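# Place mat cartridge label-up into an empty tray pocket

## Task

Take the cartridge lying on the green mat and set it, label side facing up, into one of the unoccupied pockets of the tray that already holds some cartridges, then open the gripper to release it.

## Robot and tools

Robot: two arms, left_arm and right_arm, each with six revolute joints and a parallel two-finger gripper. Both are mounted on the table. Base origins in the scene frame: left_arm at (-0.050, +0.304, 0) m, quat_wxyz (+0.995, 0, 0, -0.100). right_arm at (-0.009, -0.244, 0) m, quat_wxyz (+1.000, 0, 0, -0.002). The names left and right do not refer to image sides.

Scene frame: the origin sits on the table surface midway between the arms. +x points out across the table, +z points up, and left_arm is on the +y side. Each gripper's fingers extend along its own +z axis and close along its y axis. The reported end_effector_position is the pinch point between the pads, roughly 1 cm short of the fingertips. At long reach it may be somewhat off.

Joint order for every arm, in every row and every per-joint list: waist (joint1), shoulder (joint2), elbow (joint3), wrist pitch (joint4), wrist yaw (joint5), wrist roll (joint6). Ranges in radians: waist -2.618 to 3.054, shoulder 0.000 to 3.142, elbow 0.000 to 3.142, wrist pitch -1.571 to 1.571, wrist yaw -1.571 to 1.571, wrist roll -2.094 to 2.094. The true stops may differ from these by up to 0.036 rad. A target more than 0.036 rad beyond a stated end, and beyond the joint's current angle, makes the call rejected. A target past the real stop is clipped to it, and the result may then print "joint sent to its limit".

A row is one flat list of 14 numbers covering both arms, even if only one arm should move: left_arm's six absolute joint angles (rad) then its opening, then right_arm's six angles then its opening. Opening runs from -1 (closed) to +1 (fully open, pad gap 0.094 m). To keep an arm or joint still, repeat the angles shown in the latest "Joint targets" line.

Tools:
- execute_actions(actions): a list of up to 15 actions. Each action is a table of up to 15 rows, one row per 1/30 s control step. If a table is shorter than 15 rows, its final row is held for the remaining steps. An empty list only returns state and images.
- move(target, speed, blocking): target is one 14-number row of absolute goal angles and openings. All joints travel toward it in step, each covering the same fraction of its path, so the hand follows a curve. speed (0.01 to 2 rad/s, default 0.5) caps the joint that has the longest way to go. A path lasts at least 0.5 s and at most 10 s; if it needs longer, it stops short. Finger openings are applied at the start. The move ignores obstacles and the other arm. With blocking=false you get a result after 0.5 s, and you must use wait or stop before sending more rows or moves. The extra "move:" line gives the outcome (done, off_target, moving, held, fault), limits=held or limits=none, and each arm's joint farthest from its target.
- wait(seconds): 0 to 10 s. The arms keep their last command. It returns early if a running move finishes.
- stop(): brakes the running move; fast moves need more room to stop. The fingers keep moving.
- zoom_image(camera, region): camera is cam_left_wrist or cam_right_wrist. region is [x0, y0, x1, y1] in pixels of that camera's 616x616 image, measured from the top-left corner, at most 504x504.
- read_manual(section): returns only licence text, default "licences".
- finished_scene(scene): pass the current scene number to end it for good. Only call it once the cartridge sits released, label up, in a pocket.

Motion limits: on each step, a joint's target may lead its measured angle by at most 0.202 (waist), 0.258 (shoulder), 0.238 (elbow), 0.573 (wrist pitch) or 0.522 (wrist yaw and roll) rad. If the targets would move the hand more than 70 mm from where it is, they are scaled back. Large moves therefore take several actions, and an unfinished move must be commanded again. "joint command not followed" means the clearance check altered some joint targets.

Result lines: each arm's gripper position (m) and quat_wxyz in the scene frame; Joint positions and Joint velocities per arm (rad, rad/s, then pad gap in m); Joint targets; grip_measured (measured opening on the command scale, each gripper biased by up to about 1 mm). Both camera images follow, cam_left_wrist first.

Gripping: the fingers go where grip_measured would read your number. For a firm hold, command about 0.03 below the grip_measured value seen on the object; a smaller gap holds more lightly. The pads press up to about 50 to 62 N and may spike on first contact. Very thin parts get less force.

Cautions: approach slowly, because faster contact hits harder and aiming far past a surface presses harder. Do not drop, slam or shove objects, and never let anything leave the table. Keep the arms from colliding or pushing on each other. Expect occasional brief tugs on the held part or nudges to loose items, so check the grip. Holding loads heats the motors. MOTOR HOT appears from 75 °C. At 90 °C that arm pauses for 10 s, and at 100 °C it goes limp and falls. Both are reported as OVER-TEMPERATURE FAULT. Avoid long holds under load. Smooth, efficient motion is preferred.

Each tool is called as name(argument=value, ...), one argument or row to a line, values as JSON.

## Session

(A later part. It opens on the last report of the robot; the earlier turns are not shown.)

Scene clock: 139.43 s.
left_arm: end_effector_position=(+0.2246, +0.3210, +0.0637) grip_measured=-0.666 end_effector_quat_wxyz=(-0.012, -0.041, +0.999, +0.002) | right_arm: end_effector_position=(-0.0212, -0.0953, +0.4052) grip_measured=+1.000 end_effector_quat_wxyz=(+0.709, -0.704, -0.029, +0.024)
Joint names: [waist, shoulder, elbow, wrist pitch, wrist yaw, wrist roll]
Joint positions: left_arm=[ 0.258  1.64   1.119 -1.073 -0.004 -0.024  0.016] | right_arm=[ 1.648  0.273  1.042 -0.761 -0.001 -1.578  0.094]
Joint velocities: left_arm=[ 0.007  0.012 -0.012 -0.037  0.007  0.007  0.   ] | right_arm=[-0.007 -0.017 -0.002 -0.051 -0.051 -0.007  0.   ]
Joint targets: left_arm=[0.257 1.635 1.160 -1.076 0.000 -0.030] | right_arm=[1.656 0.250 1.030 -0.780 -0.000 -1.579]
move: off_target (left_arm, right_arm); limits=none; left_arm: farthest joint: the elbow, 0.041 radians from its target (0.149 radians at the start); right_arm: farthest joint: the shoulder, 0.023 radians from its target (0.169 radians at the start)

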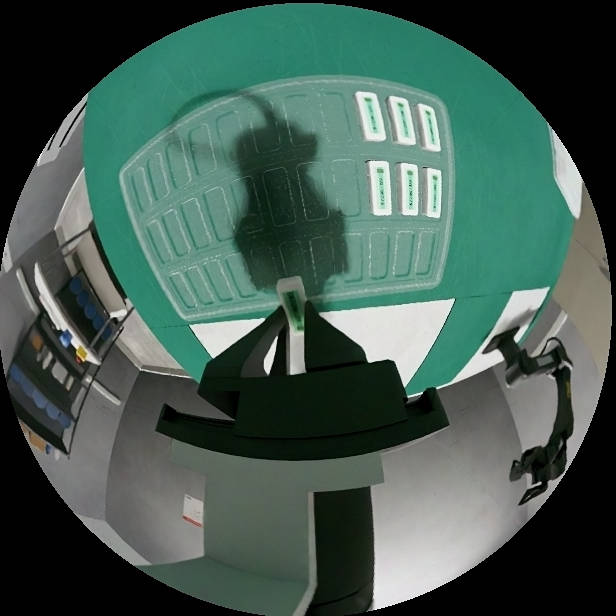

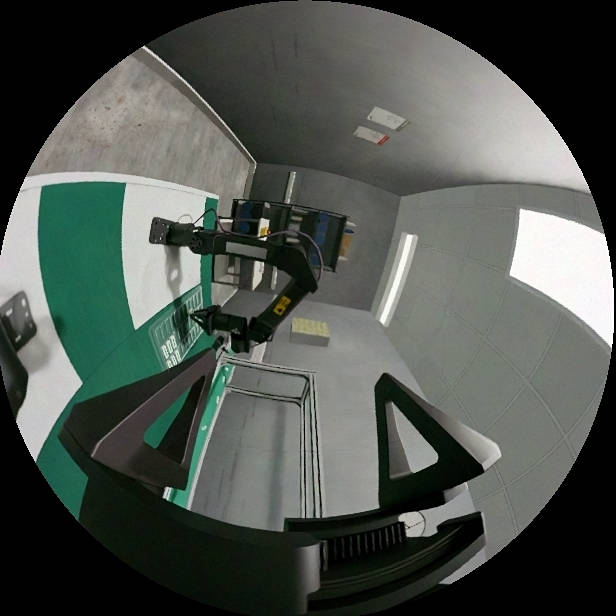

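move(
  target=[0.257,1.68,1.032,-0.917,0,-0.03,-0.715,1.656,0.25,1.03,-0.78,0,-1.579,1],
  speed=0.3,
)

zoom_image(
  camera="cam_left_wrist",
  region=[200,170,400,370],
)

Scene clock: 145.20 s.
left_arm: end_effector_position=(+0.2290, +0.3212, +0.0344) grip_measured=-0.666 end_effector_quat_wxyz=(-0.003, -0.041, +0.999, +0.002) | right_arm: end_effector_position=(-0.0212, -0.0953, +0.4052) grip_measured=+1.000 end_effector_quat_wxyz=(+0.709, -0.704, -0.029, +0.024)
Joint names: [waist, shoulder, elbow, wrist pitch, wrist yaw, wrist roll]
Joint positions: left_arm=[ 0.258  1.678  1.038 -0.936 -0.004 -0.024  0.016] | right_arm=[ 1.648  0.273  1.042 -0.761 -0.001 -1.578  0.094]
Joint velocities: left_arm=[-0.007 -0.022  0.017 -0.022 -0.037 -0.007 -0.   ] | right_arm=[ 0.027  0.027  0.012  0.007  0.037 -0.007  0.   ]
Joint targets: left_arm=[0.257 1.680 1.032 -0.917 -0.000 -0.030] | right_arm=[1.656 0.250 1.030 -0.780 0.000 -1.579]
move: off_target (right_arm); limits=none; left_arm: farthest joint: the wrist pitch, 0.019 radians from its target (0.157 radians at the start); right_arm: farthest joint: the shoulder, 0.023 radians from its target (0.023 radians at the start)

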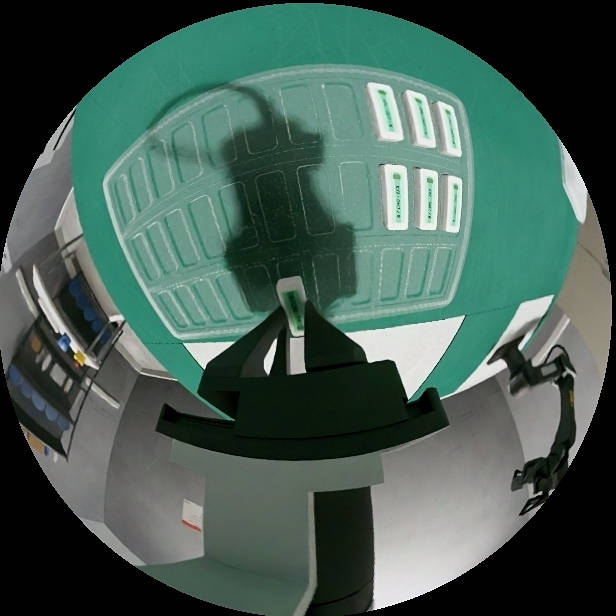

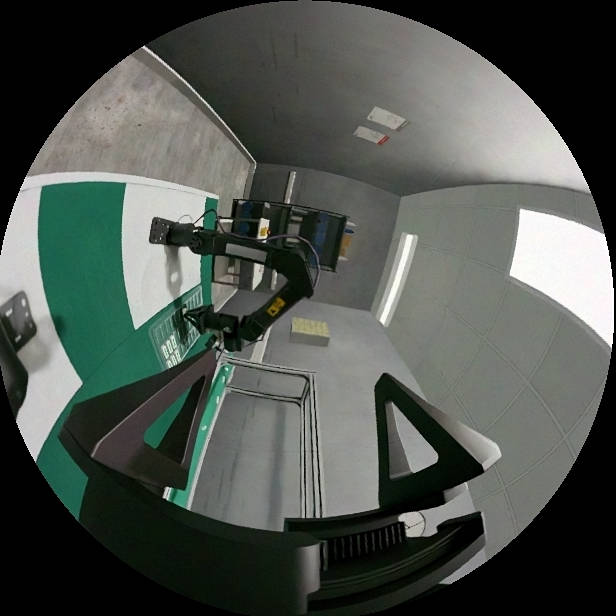

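Region (200, 170, 400, 370) of cam_left_wrist's 616x616 image, scaled by 2.520, with more detail than that image has.

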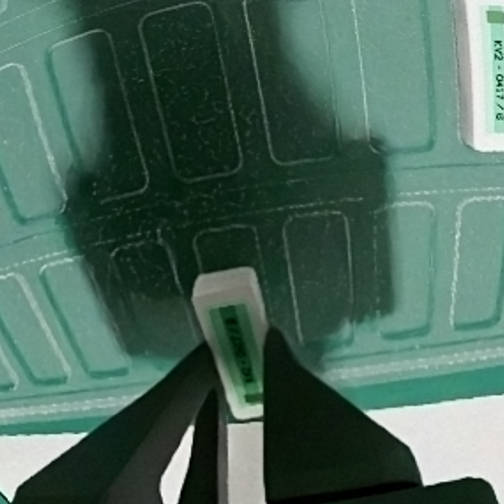

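move(
  target=[0.244,1.716,1.04,-0.877,0,-0.037,-0.715,1.656,0.25,1.03,-0.78,0,-1.579,1],
  speed=0.15,
)

zoom_image(
  camera="cam_left_wrist",
  region=[230,230,370,370],
)

Scene clock: 150.33 s.
left_arm: end_effector_position=(+0.2360, +0.3194, +0.0253) grip_measured=-0.666 end_effector_quat_wxyz=(+0.000, -0.040, +0.999, +0.002) | right_arm: end_effector_position=(-0.0212, -0.0953, +0.4051) grip_measured=+1.000 end_effector_quat_wxyz=(+0.709, -0.704, -0.029, +0.024)
Joint names: [waist, shoulder, elbow, wrist pitch, wrist yaw, wrist roll]
Joint positions: left_arm=[ 0.251  1.713  1.038 -0.896 -0.004 -0.03   0.016] | right_arm=[ 1.648  0.273  1.042 -0.761 -0.001 -1.578  0.094]
Joint velocities: left_arm=[-0.022 -0.007  0.002 -0.007  0.007  0.007  0.001] | right_arm=[-0.012  0.007  0.002 -0.037  0.037  0.051  0.   ]
Joint targets: left_arm=[0.244 1.716 1.040 -0.877 -0.000 -0.037] | right_arm=[1.656 0.250 1.030 -0.780 -0.000 -1.579]
move: off_target (right_arm); limits=none; left_arm: farthest joint: the wrist pitch, 0.019 radians from its target (0.058 radians at the start); right_arm: farthest joint: the shoulder, 0.023 radians from its target (0.023 radians at the start)

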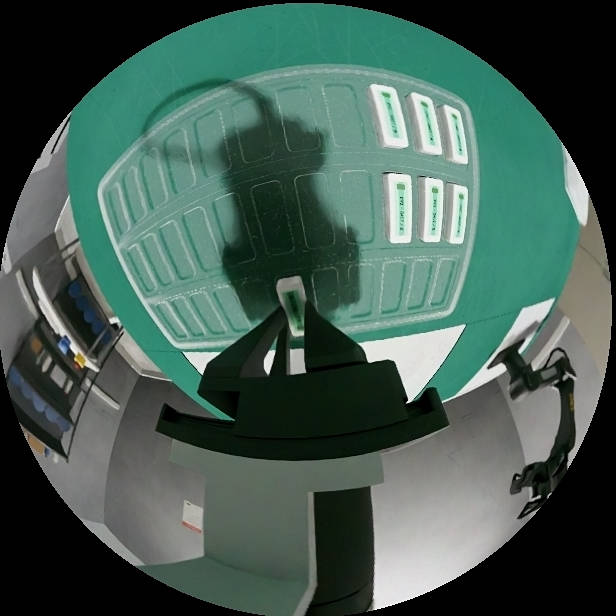

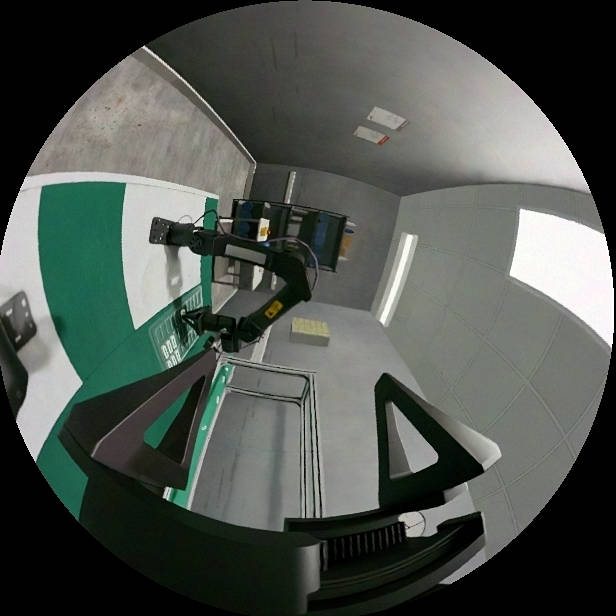

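Region (230, 230, 370, 370) of cam_left_wrist's 616x616 image, scaled by 3.600, with more detail than that image has.

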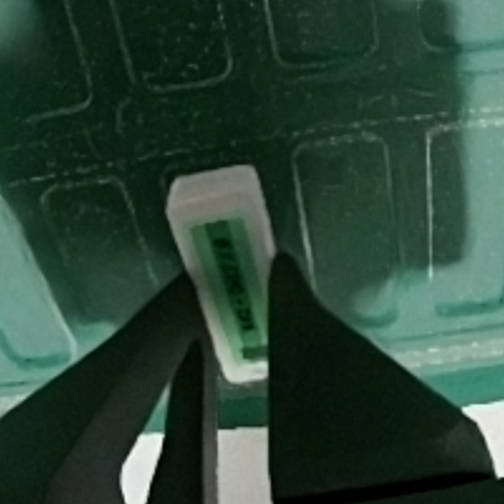

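move(
  target=[0.244,1.716,1.01,-0.854,0,-0.037,-0.715,1.656,0.25,1.03,-0.78,0,-1.579,1],
  speed=0.08,
)

zoom_image(
  camera="cam_left_wrist",
  region=[230,230,370,370],
)

Scene clock: 155.67 s.
left_arm: end_effector_position=(+0.2343, +0.3194, +0.0206) grip_measured=-0.666 end_effector_quat_wxyz=(+0.001, -0.040, +0.999, +0.002) | right_arm: end_effector_position=(-0.0212, -0.0953, +0.4051) grip_measured=+1.000 end_effector_quat_wxyz=(+0.709, -0.704, -0.029, +0.024)
Joint names: [waist, shoulder, elbow, wrist pitch, wrist yaw, wrist roll]
Joint positions: left_arm=[ 0.251  1.713  1.018 -0.873 -0.004 -0.03   0.016] | right_arm=[ 1.648  0.273  1.042 -0.761 -0.001 -1.578  0.094]
Joint velocities: left_arm=[ 0.007 -0.002 -0.012  0.007 -0.007 -0.037  0.   ] | right_arm=[-0.002  0.017  0.002  0.007 -0.037 -0.095  0.   ]
Joint targets: left_arm=[0.244 1.716 1.010 -0.854 0.000 -0.037] | right_arm=[1.656 0.250 1.030 -0.780 0.000 -1.579]
move: off_target (right_arm); limits=none; left_arm: farthest joint: the wrist pitch, 0.019 radians from its target (0.041 radians at the start); right_arm: farthest joint: the shoulder, 0.023 radians from its target (0.023 radians at the start)

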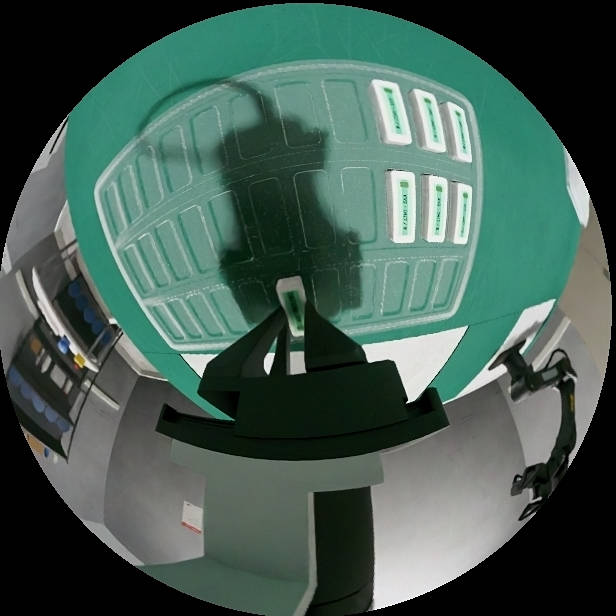

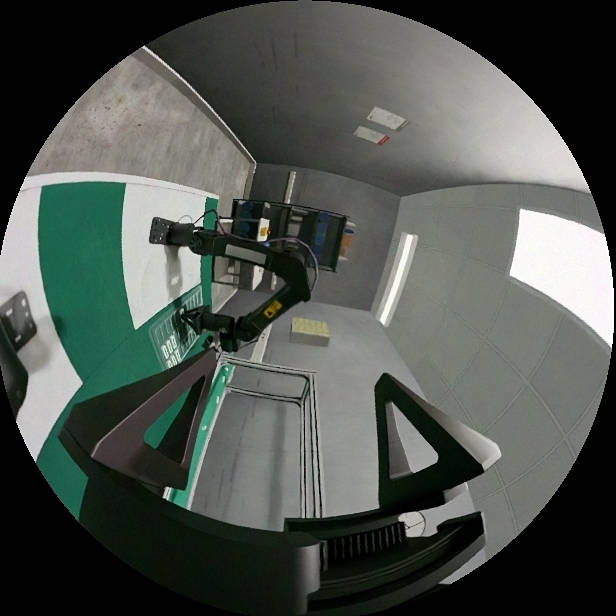

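Region (230, 230, 370, 370) of cam_left_wrist's 616x616 image, scaled by 3.600, with more detail than that image has.

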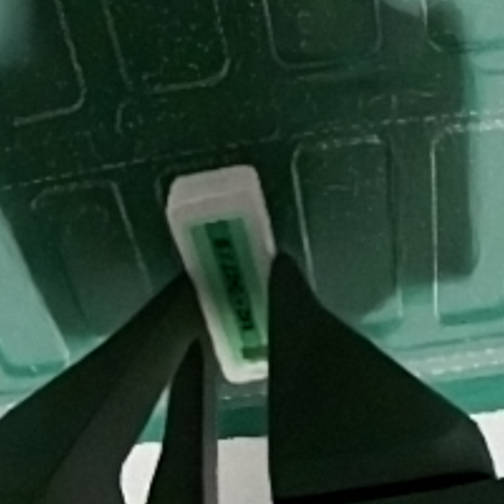

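move(
  target=[0.261,1.716,0.99,-0.836,0,-0.037,-0.715,1.656,0.25,1.03,-0.78,0,-1.579,1],
  speed=0.08,
)

zoom_image(
  camera="cam_left_wrist",
  region=[230,230,370,370],
)

Scene clock: 159.23 s.
left_arm: end_effector_position=(+0.2325, +0.3194, +0.0175) grip_measured=-0.666 end_effector_quat_wxyz=(+0.001, -0.041, +0.999, +0.001) | right_arm: end_effector_position=(-0.0212, -0.0953, +0.4051) grip_measured=+1.000 end_effector_quat_wxyz=(+0.709, -0.704, -0.029, +0.024)
Joint names: [waist, shoulder, elbow, wrist pitch, wrist yaw, wrist roll]
Joint positions: left_arm=[ 0.252  1.713  1.004 -0.86  -0.002 -0.03   0.016] | right_arm=[ 1.648  0.273  1.042 -0.761 -0.001 -1.578  0.094]
Joint velocities: left_arm=[-0.007 -0.012  0.002  0.007  0.051  0.007 -0.001] | right_arm=[-0.017 -0.002 -0.002 -0.066 -0.007 -0.022  0.   ]
Joint targets: left_arm=[0.261 1.716 0.990 -0.836 0.000 -0.037] | right_arm=[1.656 0.250 1.030 -0.780 -0.000 -1.579]
move: off_target (left_arm, right_arm); limits=none; left_arm: farthest joint: the wrist pitch, 0.024 radians from its target (0.036 radians at the start); right_arm: farthest joint: the shoulder, 0.023 radians from its target (0.023 radians at the start)

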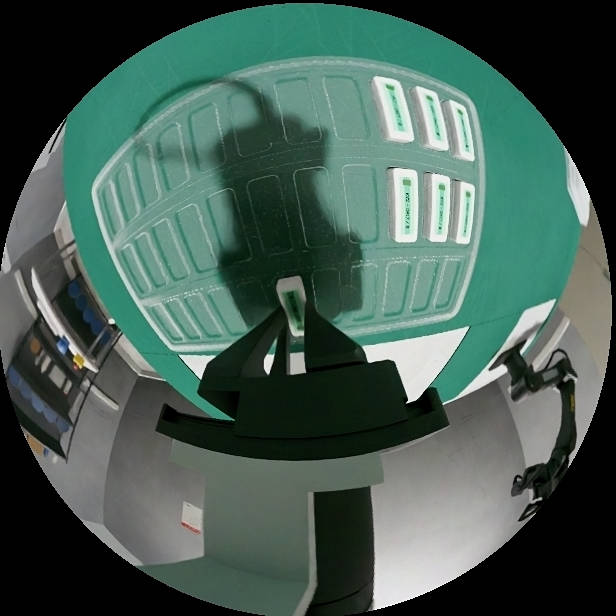

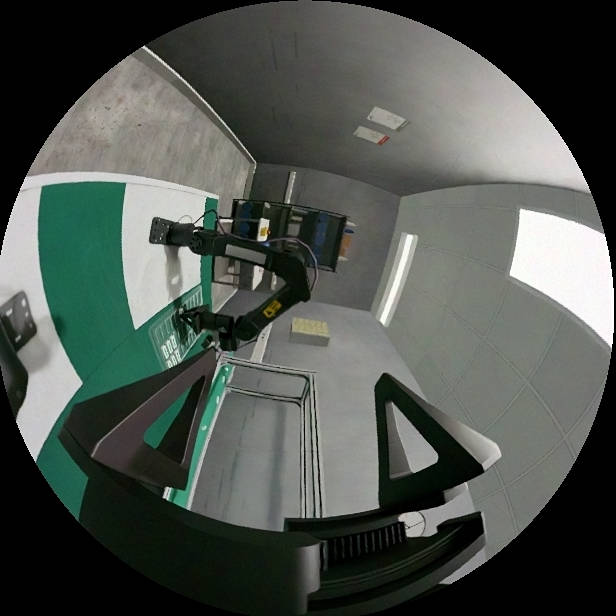

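Region (230, 230, 370, 370) of cam_left_wrist's 616x616 image, scaled by 3.600, with more detail than that image has.

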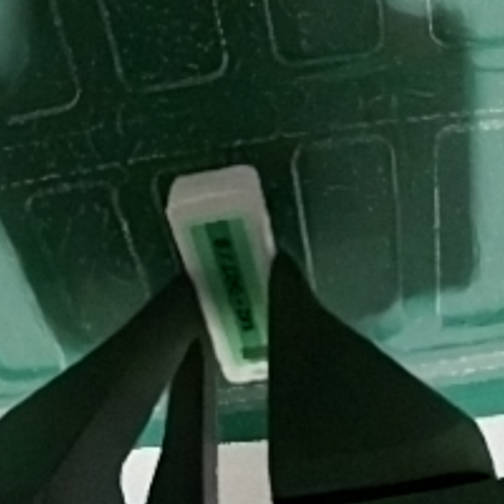

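execute_actions(
  actions=[
    [[0.263,1.716,1.004,-0.832,0,-0.037,-0.715,1.656,0.25,1.03,-0.78,0,-1.579,1],[0.264,1.716,1.004,-0.829,0,-0.037,-0.715,1.656,0.25,1.03,-0.78,0,-1.579,1],[0.264,1.716,1.004,-0.829,0,-0.037,-0.715,1.656,0.25,1.03,-0.78,0,-1.579,1],[0.264,1.716,1.004,-0.829,0,-0.037,-0.715,1.656,0.25,1.03,-0.78,0,-1.579,1],[0.264,1.716,1.004,-0.829,0,-0.037,-0.715,1.656,0.25,1.03,-0.78,0,-1.579,1],[0.264,1.716,1.004,-0.829,0,-0.037,-0.715,1.656,0.25,1.03,-0.78,0,-1.579,1],[0.262,1.716,0.995,-0.829,0,-0.037,-0.715,1.656,0.25,1.03,-0.78,0,-1.579,1]],
  ],
)

zoom_image(
  camera="cam_left_wrist",
  region=[250,250,350,350],
)

Scene clock: 164.50 s.
left_arm: end_effector_position=(+0.2326, +0.3196, +0.0175) grip_measured=-0.666 end_effector_quat_wxyz=(+0.001, -0.042, +0.999, -0.000) | right_arm: end_effector_position=(-0.0212, -0.0953, +0.4051) grip_measured=+1.000 end_effector_quat_wxyz=(+0.709, -0.704, -0.029, +0.024)
Joint names: [waist, shoulder, elbow, wrist pitch, wrist yaw, wrist roll]
Joint positions: left_arm=[ 0.255  1.713  1.004 -0.86   0.001 -0.03   0.016] | right_arm=[ 1.648  0.273  1.042 -0.761 -0.001 -1.578  0.094]
Joint velocities: left_arm=[ 0.012 -0.012  0.007 -0.007 -0.037 -0.051 -0.   ] | right_arm=[-0.007  0.007 -0.002 -0.051 -0.007 -0.051  0.   ]
Joint targets: left_arm=[0.262 1.716 0.995 -0.829 -0.000 -0.037] | right_arm=[1.656 0.250 1.030 -0.780 0.000 -1.579]

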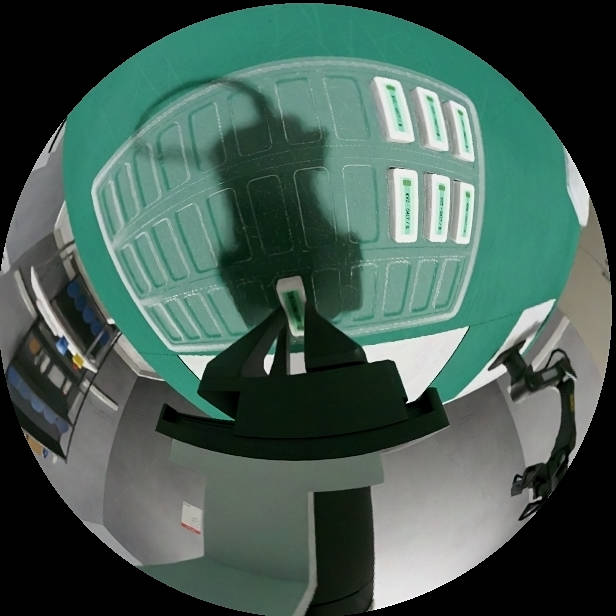

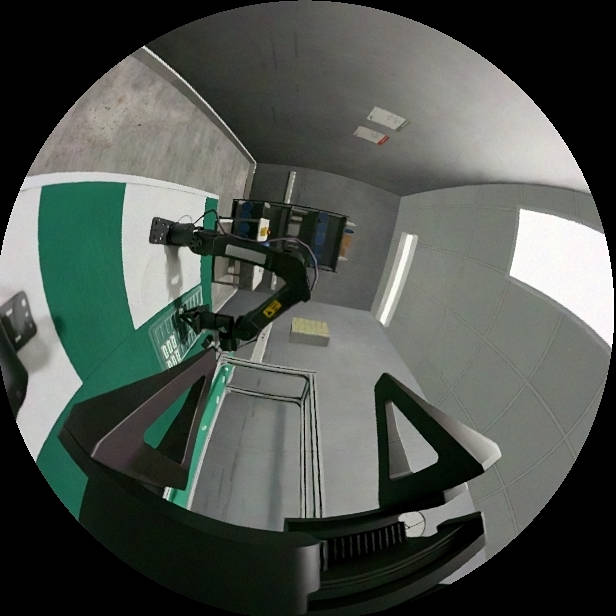

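Region (250, 250, 350, 350) of cam_left_wrist's 616x616 image, scaled by 5.040, with more detail than that image has.

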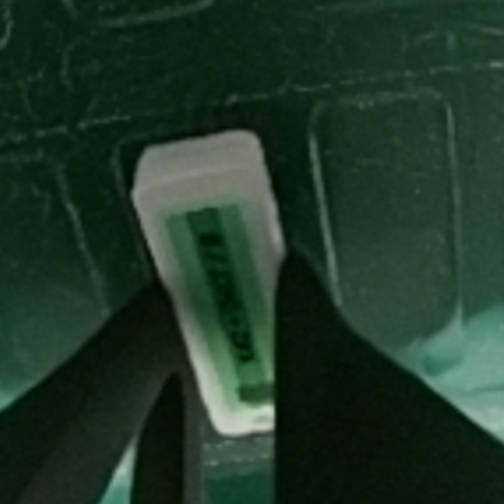

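execute_actions(
  actions=[
    [[0.262,1.70,1.02,-0.833,0,-0.037,-0.715,1.656,0.25,1.03,-0.78,0,-1.579,1],[0.262,1.69,1.03,-0.833,0,-0.037,-0.715,1.656,0.25,1.03,-0.78,0,-1.579,1],[0.262,1.685,1.035,-0.833,0,-0.037,-0.715,1.656,0.25,1.03,-0.78,0,-1.579,1]],
  ],
)

zoom_image(
  camera="cam_left_wrist",
  region=[230,230,370,370],
)

Scene clock: 168.20 s.
left_arm: end_effector_position=(+0.2326, +0.3196, +0.0175) grip_measured=-0.666 end_effector_quat_wxyz=(+0.001, -0.042, +0.999, -0.000) | right_arm: end_effector_position=(-0.0212, -0.0953, +0.4051) grip_measured=+1.000 end_effector_quat_wxyz=(+0.709, -0.704, -0.029, +0.024)
Joint names: [waist, shoulder, elbow, wrist pitch, wrist yaw, wrist roll]
Joint positions: left_arm=[ 0.255  1.713  1.004 -0.86   0.001 -0.03   0.016] | right_arm=[ 1.648  0.273  1.042 -0.761 -0.001 -1.578  0.094]
Joint velocities: left_arm=[ 0.002  0.012 -0.002 -0.022  0.022  0.022  0.   ] | right_arm=[-0.002  0.017 -0.012 -0.051  0.022  0.022  0.   ]
Joint targets: left_arm=[0.262 1.685 1.035 -0.833 -0.000 -0.037] | right_arm=[1.656 0.250 1.030 -0.780 -0.000 -1.579]

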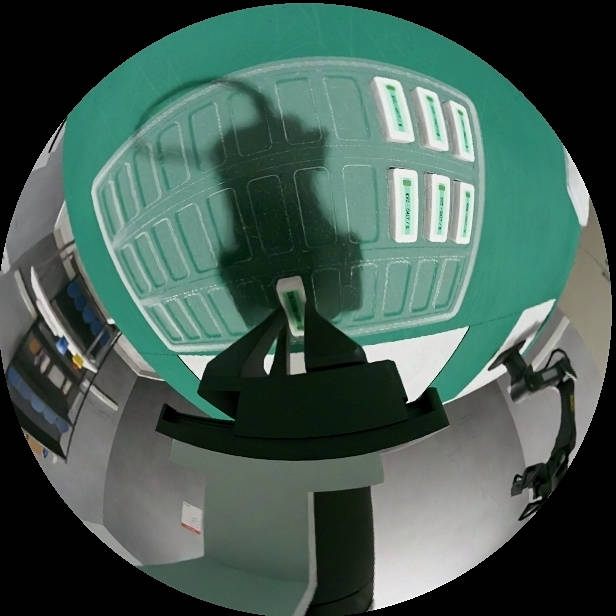

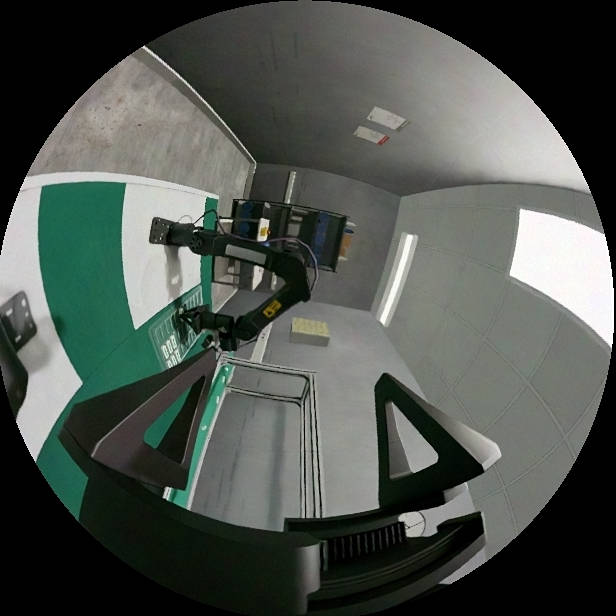

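Region (230, 230, 370, 370) of cam_left_wrist's 616x616 image, scaled by 3.600, with more detail than that image has.

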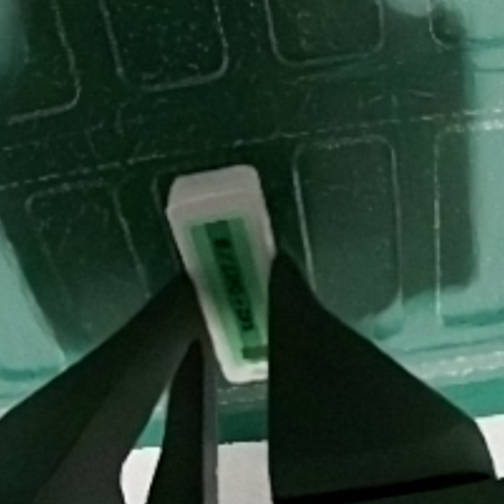

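Pulse the shoulder to lift slightly.

execute_actions(
  actions=[
    [[0.262,1.672,1.02,-0.836,0,-0.037,-0.715,1.656,0.25,1.03,-0.78,0,-1.579,1],[0.262,1.672,1.02,-0.836,0,-0.037,-0.715,1.656,0.25,1.03,-0.78,0,-1.579,1],[0.262,1.672,1.02,-0.836,0,-0.037,-0.715,1.656,0.25,1.03,-0.78,0,-1.579,1],[0.262,1.685,1.02,-0.836,0,-0.037,-0.715,1.656,0.25,1.03,-0.78,0,-1.579,1]],
  ],
)

zoom_image(
  camera="cam_left_wrist",
  region=[230,230,370,370],
)

Scene clock: 172.47 s.
left_arm: end_effector_position=(+0.2344, +0.3197, +0.0189) grip_measured=-0.666 end_effector_quat_wxyz=(+0.006, -0.042, +0.999, -0.000) | right_arm: end_effector_position=(-0.0212, -0.0953, +0.4051) grip_measured=+1.000 end_effector_quat_wxyz=(+0.709, -0.704, -0.029, +0.024)
Joint names: [waist, shoulder, elbow, wrist pitch, wrist yaw, wrist roll]
Joint positions: left_arm=[ 0.255  1.708  1.004 -0.855  0.001 -0.031  0.016] | right_arm=[ 1.648  0.273  1.042 -0.761 -0.001 -1.578  0.094]
Joint velocities: left_arm=[-0.017  0.002 -0.012 -0.007 -0.051  0.022  0.   ] | right_arm=[ 0.012 -0.027 -0.007 -0.051 -0.022 -0.007  0.   ]
Joint targets: left_arm=[0.262 1.685 1.020 -0.836 0.000 -0.037] | right_arm=[1.656 0.250 1.030 -0.780 -0.000 -1.579]

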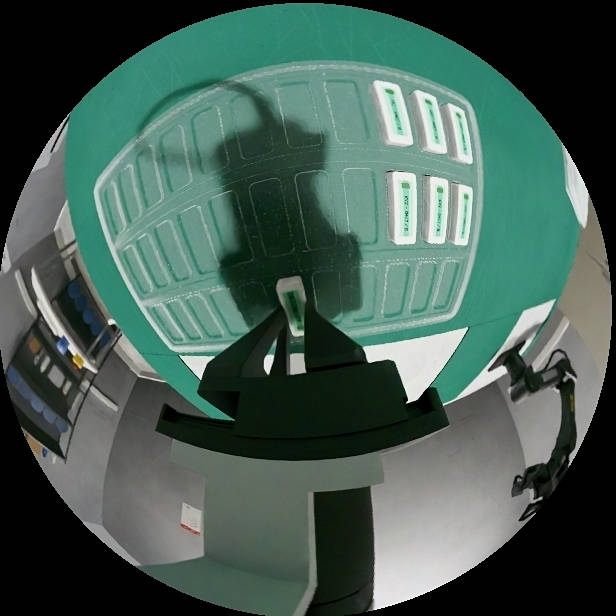

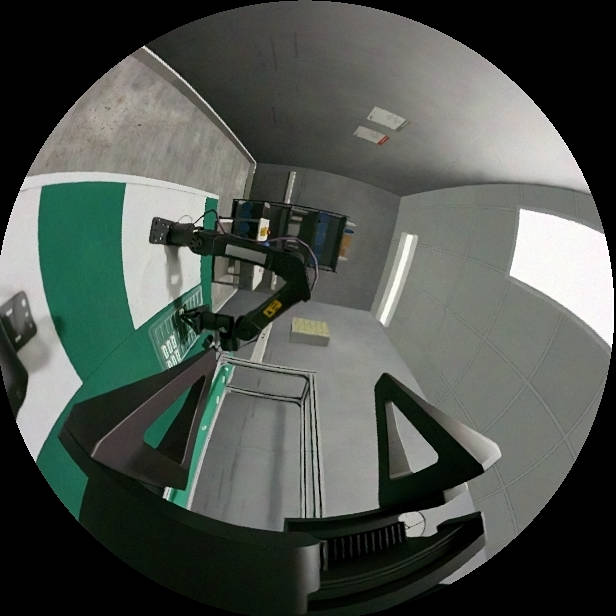

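Region (230, 230, 370, 370) of cam_left_wrist's 616x616 image, scaled by 3.600, with more detail than that image has.

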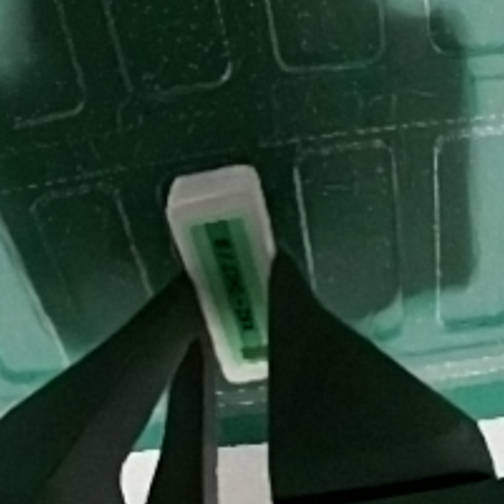

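execute_actions(
  actions=[
    [[0.266,1.695,1.02,-0.836,0,-0.037,-0.715,1.656,0.25,1.03,-0.78,0,-1.579,1],[0.266,1.70,1.02,-0.836,0,-0.037,-0.715,1.656,0.25,1.03,-0.78,0,-1.579,1],[0.264,1.705,1.02,-0.836,0,-0.037,-0.715,1.656,0.25,1.03,-0.78,0,-1.579,1],[0.264,1.71,1.02,-0.836,0,-0.037,-0.715,1.656,0.25,1.03,-0.78,0,-1.579,1],[0.264,1.715,1.02,-0.836,0,-0.037,-0.715,1.656,0.25,1.03,-0.78,0,-1.579,1],[0.264,1.72,1.02,-0.836,0,-0.037,-0.715,1.656,0.25,1.03,-0.78,0,-1.579,1],[0.264,1.724,1.02,-0.835,0,-0.037,-0.715,1.656,0.25,1.03,-0.78,0,-1.579,1],[0.264,1.728,1.02,-0.833,0,-0.037,-0.715,1.656,0.25,1.03,-0.78,0,-1.579,1]],
  ],
)

zoom_image(
  camera="cam_left_wrist",
  region=[230,230,370,370],
)

Scene clock: 178.43 s.
left_arm: end_effector_position=(+0.2342, +0.3205, +0.0171) grip_measured=-0.666 end_effector_quat_wxyz=(+0.004, -0.044, +0.999, -0.000) | right_arm: end_effector_position=(-0.0212, -0.0953, +0.4051) grip_measured=+1.000 end_effector_quat_wxyz=(+0.709, -0.704, -0.029, +0.024)
Joint names: [waist, shoulder, elbow, wrist pitch, wrist yaw, wrist roll]
Joint positions: left_arm=[ 0.258  1.715  1.004 -0.853  0.001 -0.031  0.016] | right_arm=[ 1.648  0.273  1.042 -0.761 -0.001 -1.578  0.094]
Joint velocities: left_arm=[ 0.007 -0.002 -0.002 -0.022  0.037 -0.007 -0.   ] | right_arm=[-0.002 -0.007  0.002  0.022 -0.007 -0.022  0.   ]
Joint targets: left_arm=[0.264 1.728 1.020 -0.833 -0.000 -0.037] | right_arm=[1.656 0.250 1.030 -0.780 0.000 -1.579]

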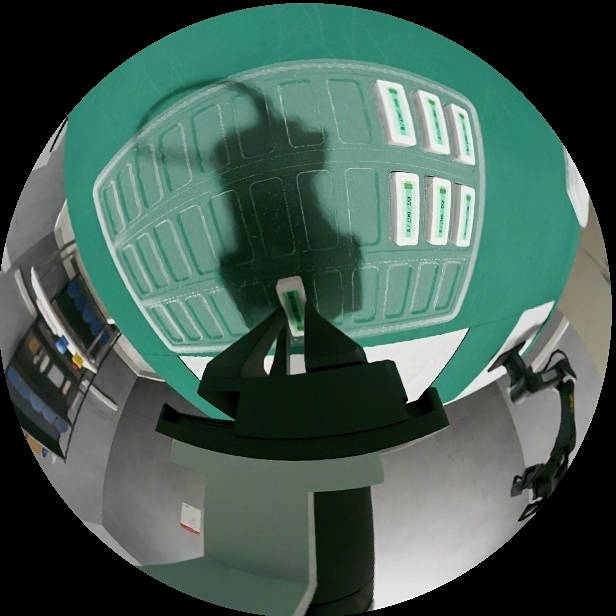

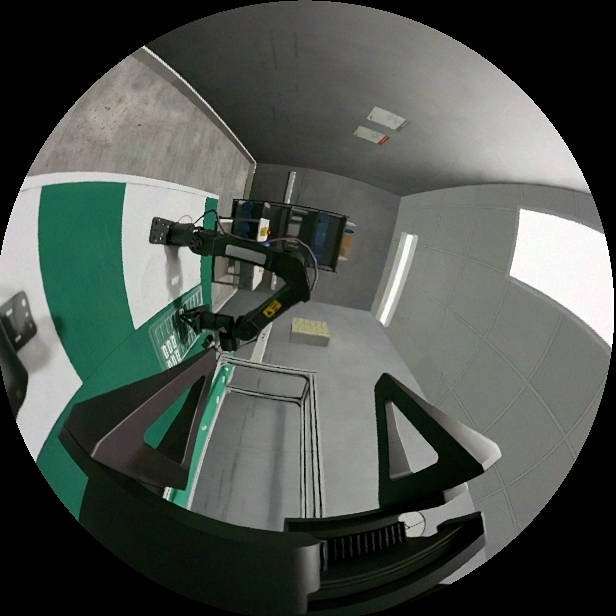

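Region (230, 230, 370, 370) of cam_left_wrist's 616x616 image, scaled by 3.600, with more detail than that image has.

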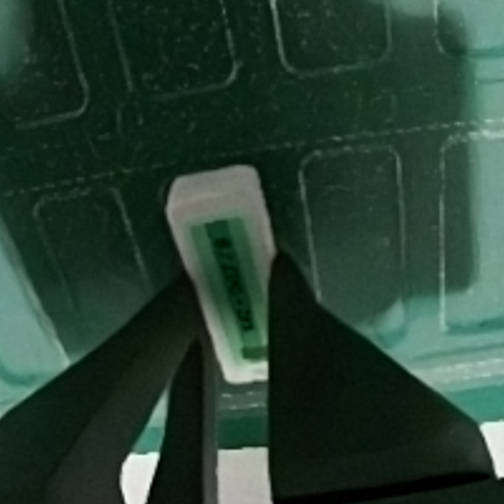

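execute_actions(
  actions=[
    [[0.26,1.705,1.02,-0.845,0,-0.037,-0.715,1.656,0.25,1.03,-0.78,0,-1.579,1],[0.26,1.705,1.02,-0.845,0,-0.037,-0.66,1.656,0.25,1.03,-0.78,0,-1.579,1],[0.26,1.705,1.02,-0.845,0,-0.037,-0.64,1.656,0.25,1.03,-0.78,0,-1.579,1],[0.26,1.705,1.02,-0.845,0,-0.037,-0.6,1.656,0.25,1.03,-0.78,0,-1.579,1],[0.26,1.705,1.02,-0.845,0,-0.037,-0.55,1.656,0.25,1.03,-0.78,0,-1.579,1]],
  ],
)

zoom_image(
  camera="cam_left_wrist",
  region=[230,230,370,370],
)

move(
  target=[0.26,1.55,1.02,-1.0,0,-0.037,-0.4,1.656,0.25,1.03,-0.78,0,-1.579,1],
  speed=0.4,
)

zoom_image(
  camera="cam_left_wrist",
  region=[220,150,420,350],
)

Scene clock: 184.23 s.
left_arm: end_effector_position=(+0.2340, +0.3205, +0.0171) grip_measured=-0.553 end_effector_quat_wxyz=(+0.003, -0.044, +0.999, -0.000) | right_arm: end_effector_position=(-0.0212, -0.0953, +0.4051) grip_measured=+1.000 end_effector_quat_wxyz=(+0.709, -0.704, -0.029, +0.024)
Joint names: [waist, shoulder, elbow, wrist pitch, wrist yaw, wrist roll]
Joint positions: left_arm=[ 0.258  1.715  1.004 -0.853  0.001 -0.031  0.021] | right_arm=[ 1.648  0.273  1.042 -0.761 -0.001 -1.578  0.094]
Joint velocities: left_arm=[-0.017 -0.012  0.012 -0.007 -0.022 -0.022 -0.   ] | right_arm=[ 0.007 -0.007  0.002 -0.022 -0.022  0.022  0.   ]
Joint targets: left_arm=[0.260 1.705 1.020 -0.845 0.000 -0.037] | right_arm=[1.656 0.250 1.030 -0.780 -0.000 -1.579]

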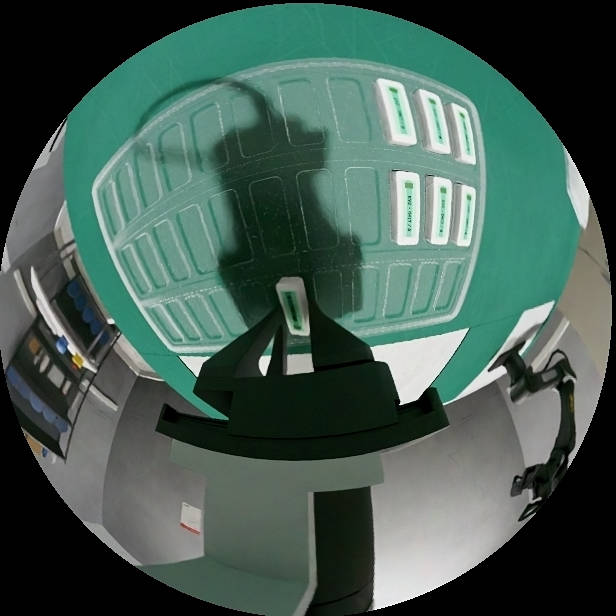

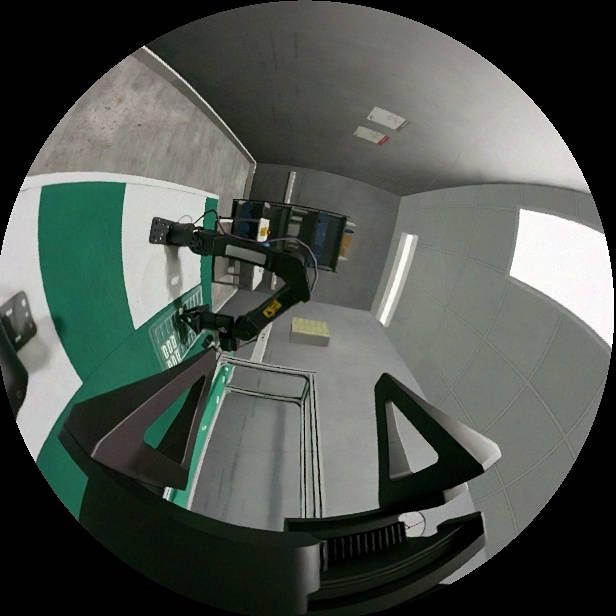

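Region (230, 230, 370, 370) of cam_left_wrist's 616x616 image, scaled by 3.600, with more detail than that image has.

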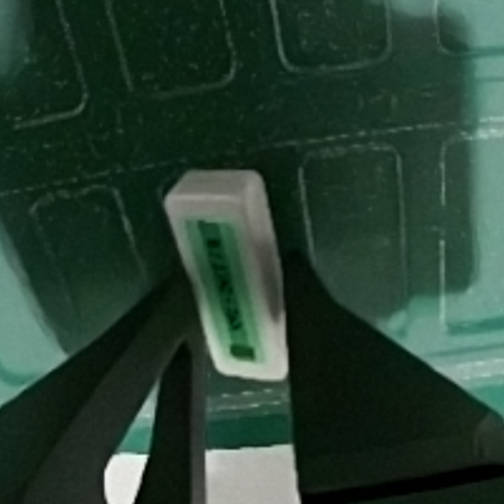

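Scene clock: 185.30 s.
left_arm: end_effector_position=(+0.2100, +0.3191, +0.0522) grip_measured=-0.403 end_effector_quat_wxyz=(+0.001, -0.044, +0.999, -0.000) | right_arm: end_effector_position=(-0.0212, -0.0953, +0.4051) grip_measured=+1.000 end_effector_quat_wxyz=(+0.709, -0.704, -0.029, +0.024)
Joint names: [waist, shoulder, elbow, wrist pitch, wrist yaw, wrist roll]
Joint positions: left_arm=[ 0.258  1.575  1.004 -0.997  0.001 -0.031  0.028] | right_arm=[ 1.648  0.273  1.042 -0.761 -0.001 -1.578  0.094]
Joint velocities: left_arm=[-0.012  0.002  0.007 -0.007  0.007  0.022  0.001] | right_arm=[-0.002 -0.012 -0.022  0.007 -0.022 -0.037  0.   ]
Joint targets: left_arm=[0.260 1.550 1.020 -1.000 0.000 -0.037] | right_arm=[1.656 0.250 1.030 -0.780 0.000 -1.579]
move: off_target (left_arm, right_arm); limits=none; left_arm: farthest joint: the shoulder, 0.025 radians from its target (0.165 radians at the start); right_arm: farthest joint: the shoulder, 0.023 radians from its target (0.023 radians at the start)

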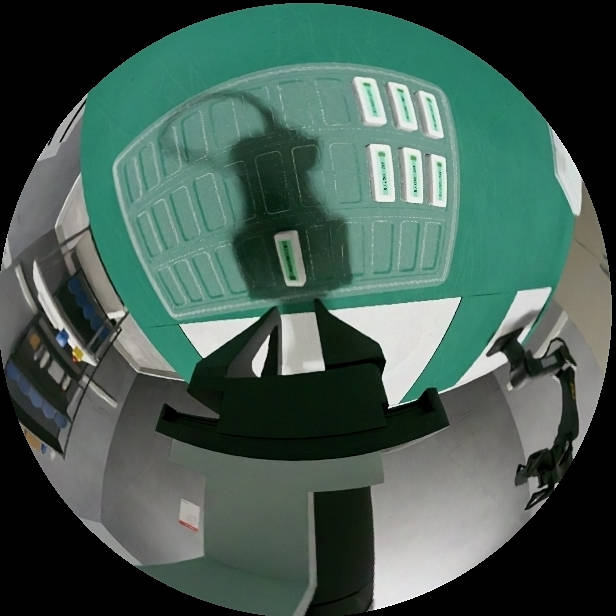

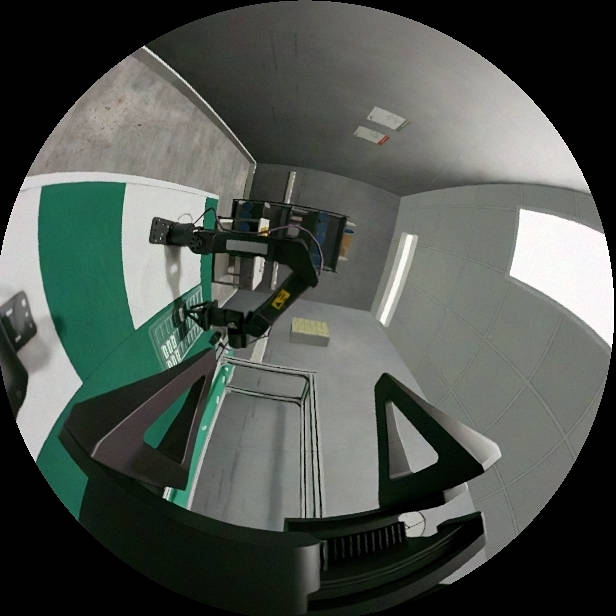

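Region (220, 150, 420, 350) of cam_left_wrist's 616x616 image, scaled by 2.520, with more detail than that image has.

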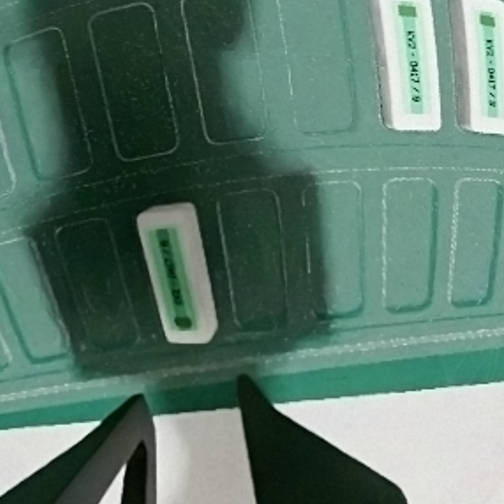

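move(
  target=[0.271,1.718,1.02,-0.836,0,-0.005,-0.4,1.656,0.25,1.03,-0.78,0,-1.579,1],
  speed=0.3,
)

execute_actions(
  actions=[
    [[0.271,1.71,1.02,-0.836,0,-0.005,-0.45,1.656,0.25,1.03,-0.78,0,-1.579,1],[0.271,1.71,1.02,-0.836,0,-0.005,-0.48,1.656,0.25,1.03,-0.78,0,-1.579,1],[0.271,1.71,1.02,-0.836,0,-0.005,-0.51,1.656,0.25,1.03,-0.78,0,-1.579,1],[0.271,1.71,1.02,-0.836,0,-0.005,-0.53,1.656,0.25,1.03,-0.78,0,-1.579,1],[0.271,1.71,1.02,-0.836,0,-0.005,-0.55,1.656,0.25,1.03,-0.78,0,-1.579,1],[0.271,1.71,1.02,-0.836,0,-0.005,-0.57,1.656,0.25,1.03,-0.78,0,-1.579,1],[0.271,1.71,1.02,-0.836,0,-0.005,-0.59,1.656,0.25,1.03,-0.78,0,-1.579,1],[0.271,1.71,1.02,-0.836,0,-0.005,-0.61,1.656,0.25,1.03,-0.78,0,-1.579,1],[0.271,1.71,1.02,-0.836,0,-0.005,-0.63,1.656,0.25,1.03,-0.78,0,-1.579,1]],
  ],
)

zoom_image(
  camera="cam_left_wrist",
  region=[230,230,370,370],
)

Scene clock: 191.87 s.
left_arm: end_effector_position=(+0.2331, +0.3223, +0.0161) grip_measured=-0.403 end_effector_quat_wxyz=(+0.001, -0.037, +0.999, -0.000) | right_arm: end_effector_position=(-0.0212, -0.0953, +0.4051) grip_measured=+1.000 end_effector_quat_wxyz=(+0.709, -0.704, -0.029, +0.024)
Joint names: [waist, shoulder, elbow, wrist pitch, wrist yaw, wrist roll]
Joint positions: left_arm=[ 0.264  1.718  1.004 -0.855  0.001 -0.011  0.028] | right_arm=[ 1.648  0.273  1.042 -0.761 -0.001 -1.578  0.094]
Joint velocities: left_arm=[-0.007 -0.022 -0.022 -0.081 -0.007  0.022  0.   ] | right_arm=[-0.002  0.017  0.007  0.081  0.007  0.007  0.   ]
Joint targets: left_arm=[0.271 1.718 1.020 -0.836 -0.000 -0.005] | right_arm=[1.656 0.250 1.030 -0.780 -0.000 -1.579]
move: off_target (right_arm); limits=none; left_arm: farthest joint: the wrist pitch, 0.019 radians from its target (0.162 radians at the start); right_arm: farthest joint: the shoulder, 0.023 radians from its target (0.023 radians at the start)

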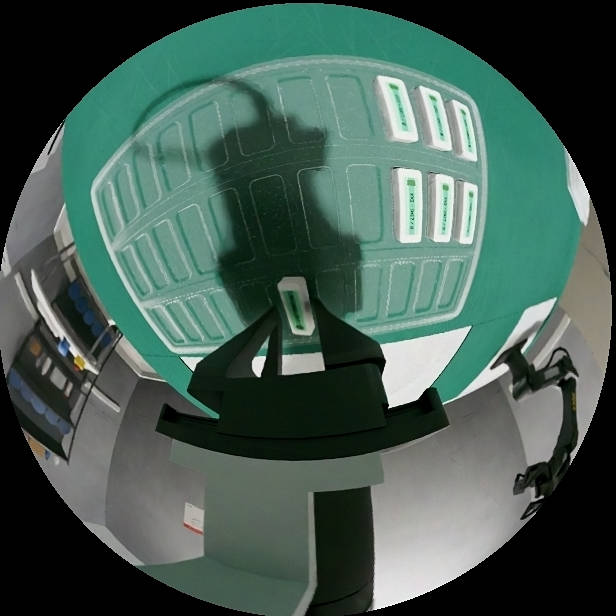

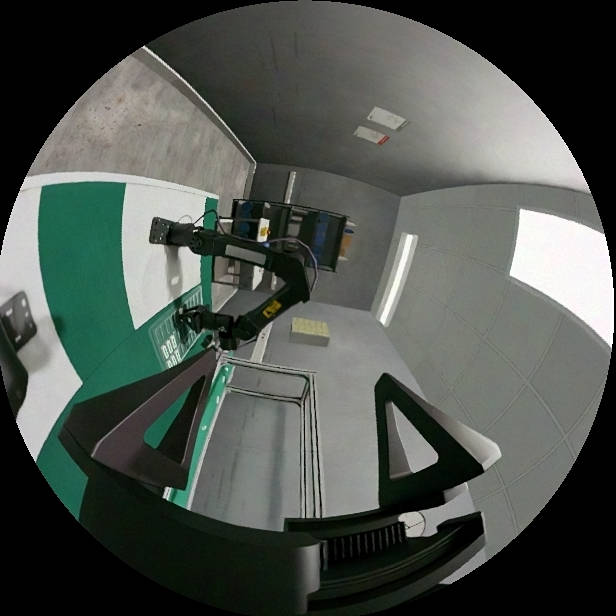

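Scene clock: 192.37 s.
left_arm: end_effector_position=(+0.2332, +0.3223, +0.0161) grip_measured=-0.623 end_effector_quat_wxyz=(+0.001, -0.037, +0.999, -0.000) | right_arm: end_effector_position=(-0.0212, -0.0953, +0.4051) grip_measured=+1.000 end_effector_quat_wxyz=(+0.709, -0.704, -0.029, +0.024)
Joint names: [waist, shoulder, elbow, wrist pitch, wrist yaw, wrist roll]
Joint positions: left_arm=[ 0.264  1.718  1.004 -0.855  0.001 -0.011  0.018] | right_arm=[ 1.648  0.273  1.042 -0.761 -0.001 -1.578  0.094]
Joint velocities: left_arm=[-0.002 -0.002  0.007 -0.022  0.051 -0.037 -0.001] | right_arm=[ 0.012  0.017  0.002 -0.022  0.095  0.037  0.   ]
Joint targets: left_arm=[0.271 1.710 1.020 -0.836 0.000 -0.005] | right_arm=[1.656 0.250 1.030 -0.780 -0.000 -1.579]

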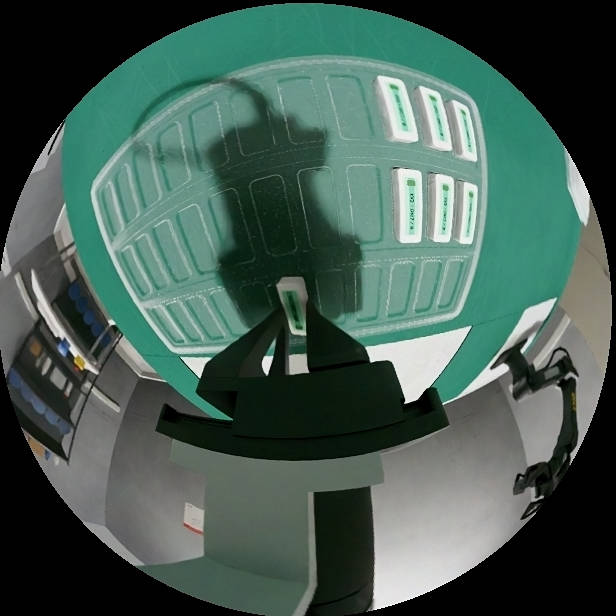

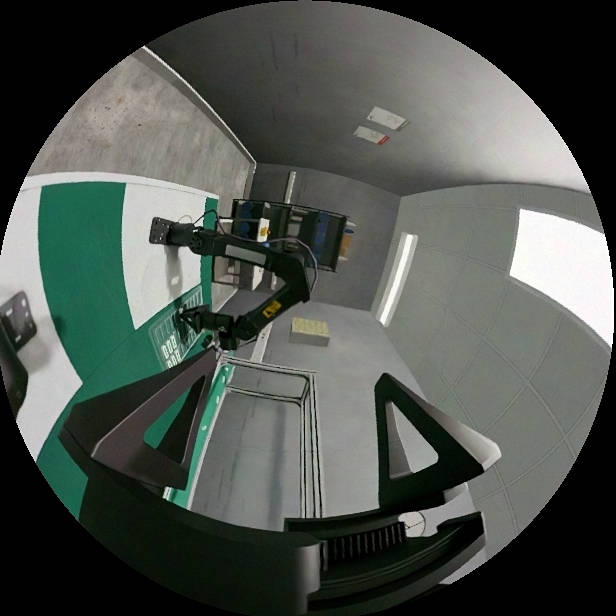

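Region (230, 230, 370, 370) of cam_left_wrist's 616x616 image, scaled by 3.600, with more detail than that image has.

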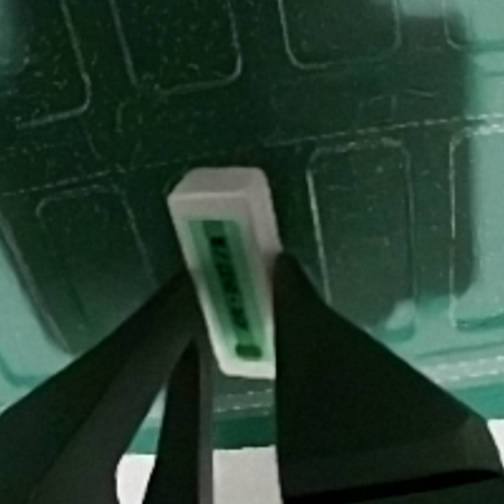

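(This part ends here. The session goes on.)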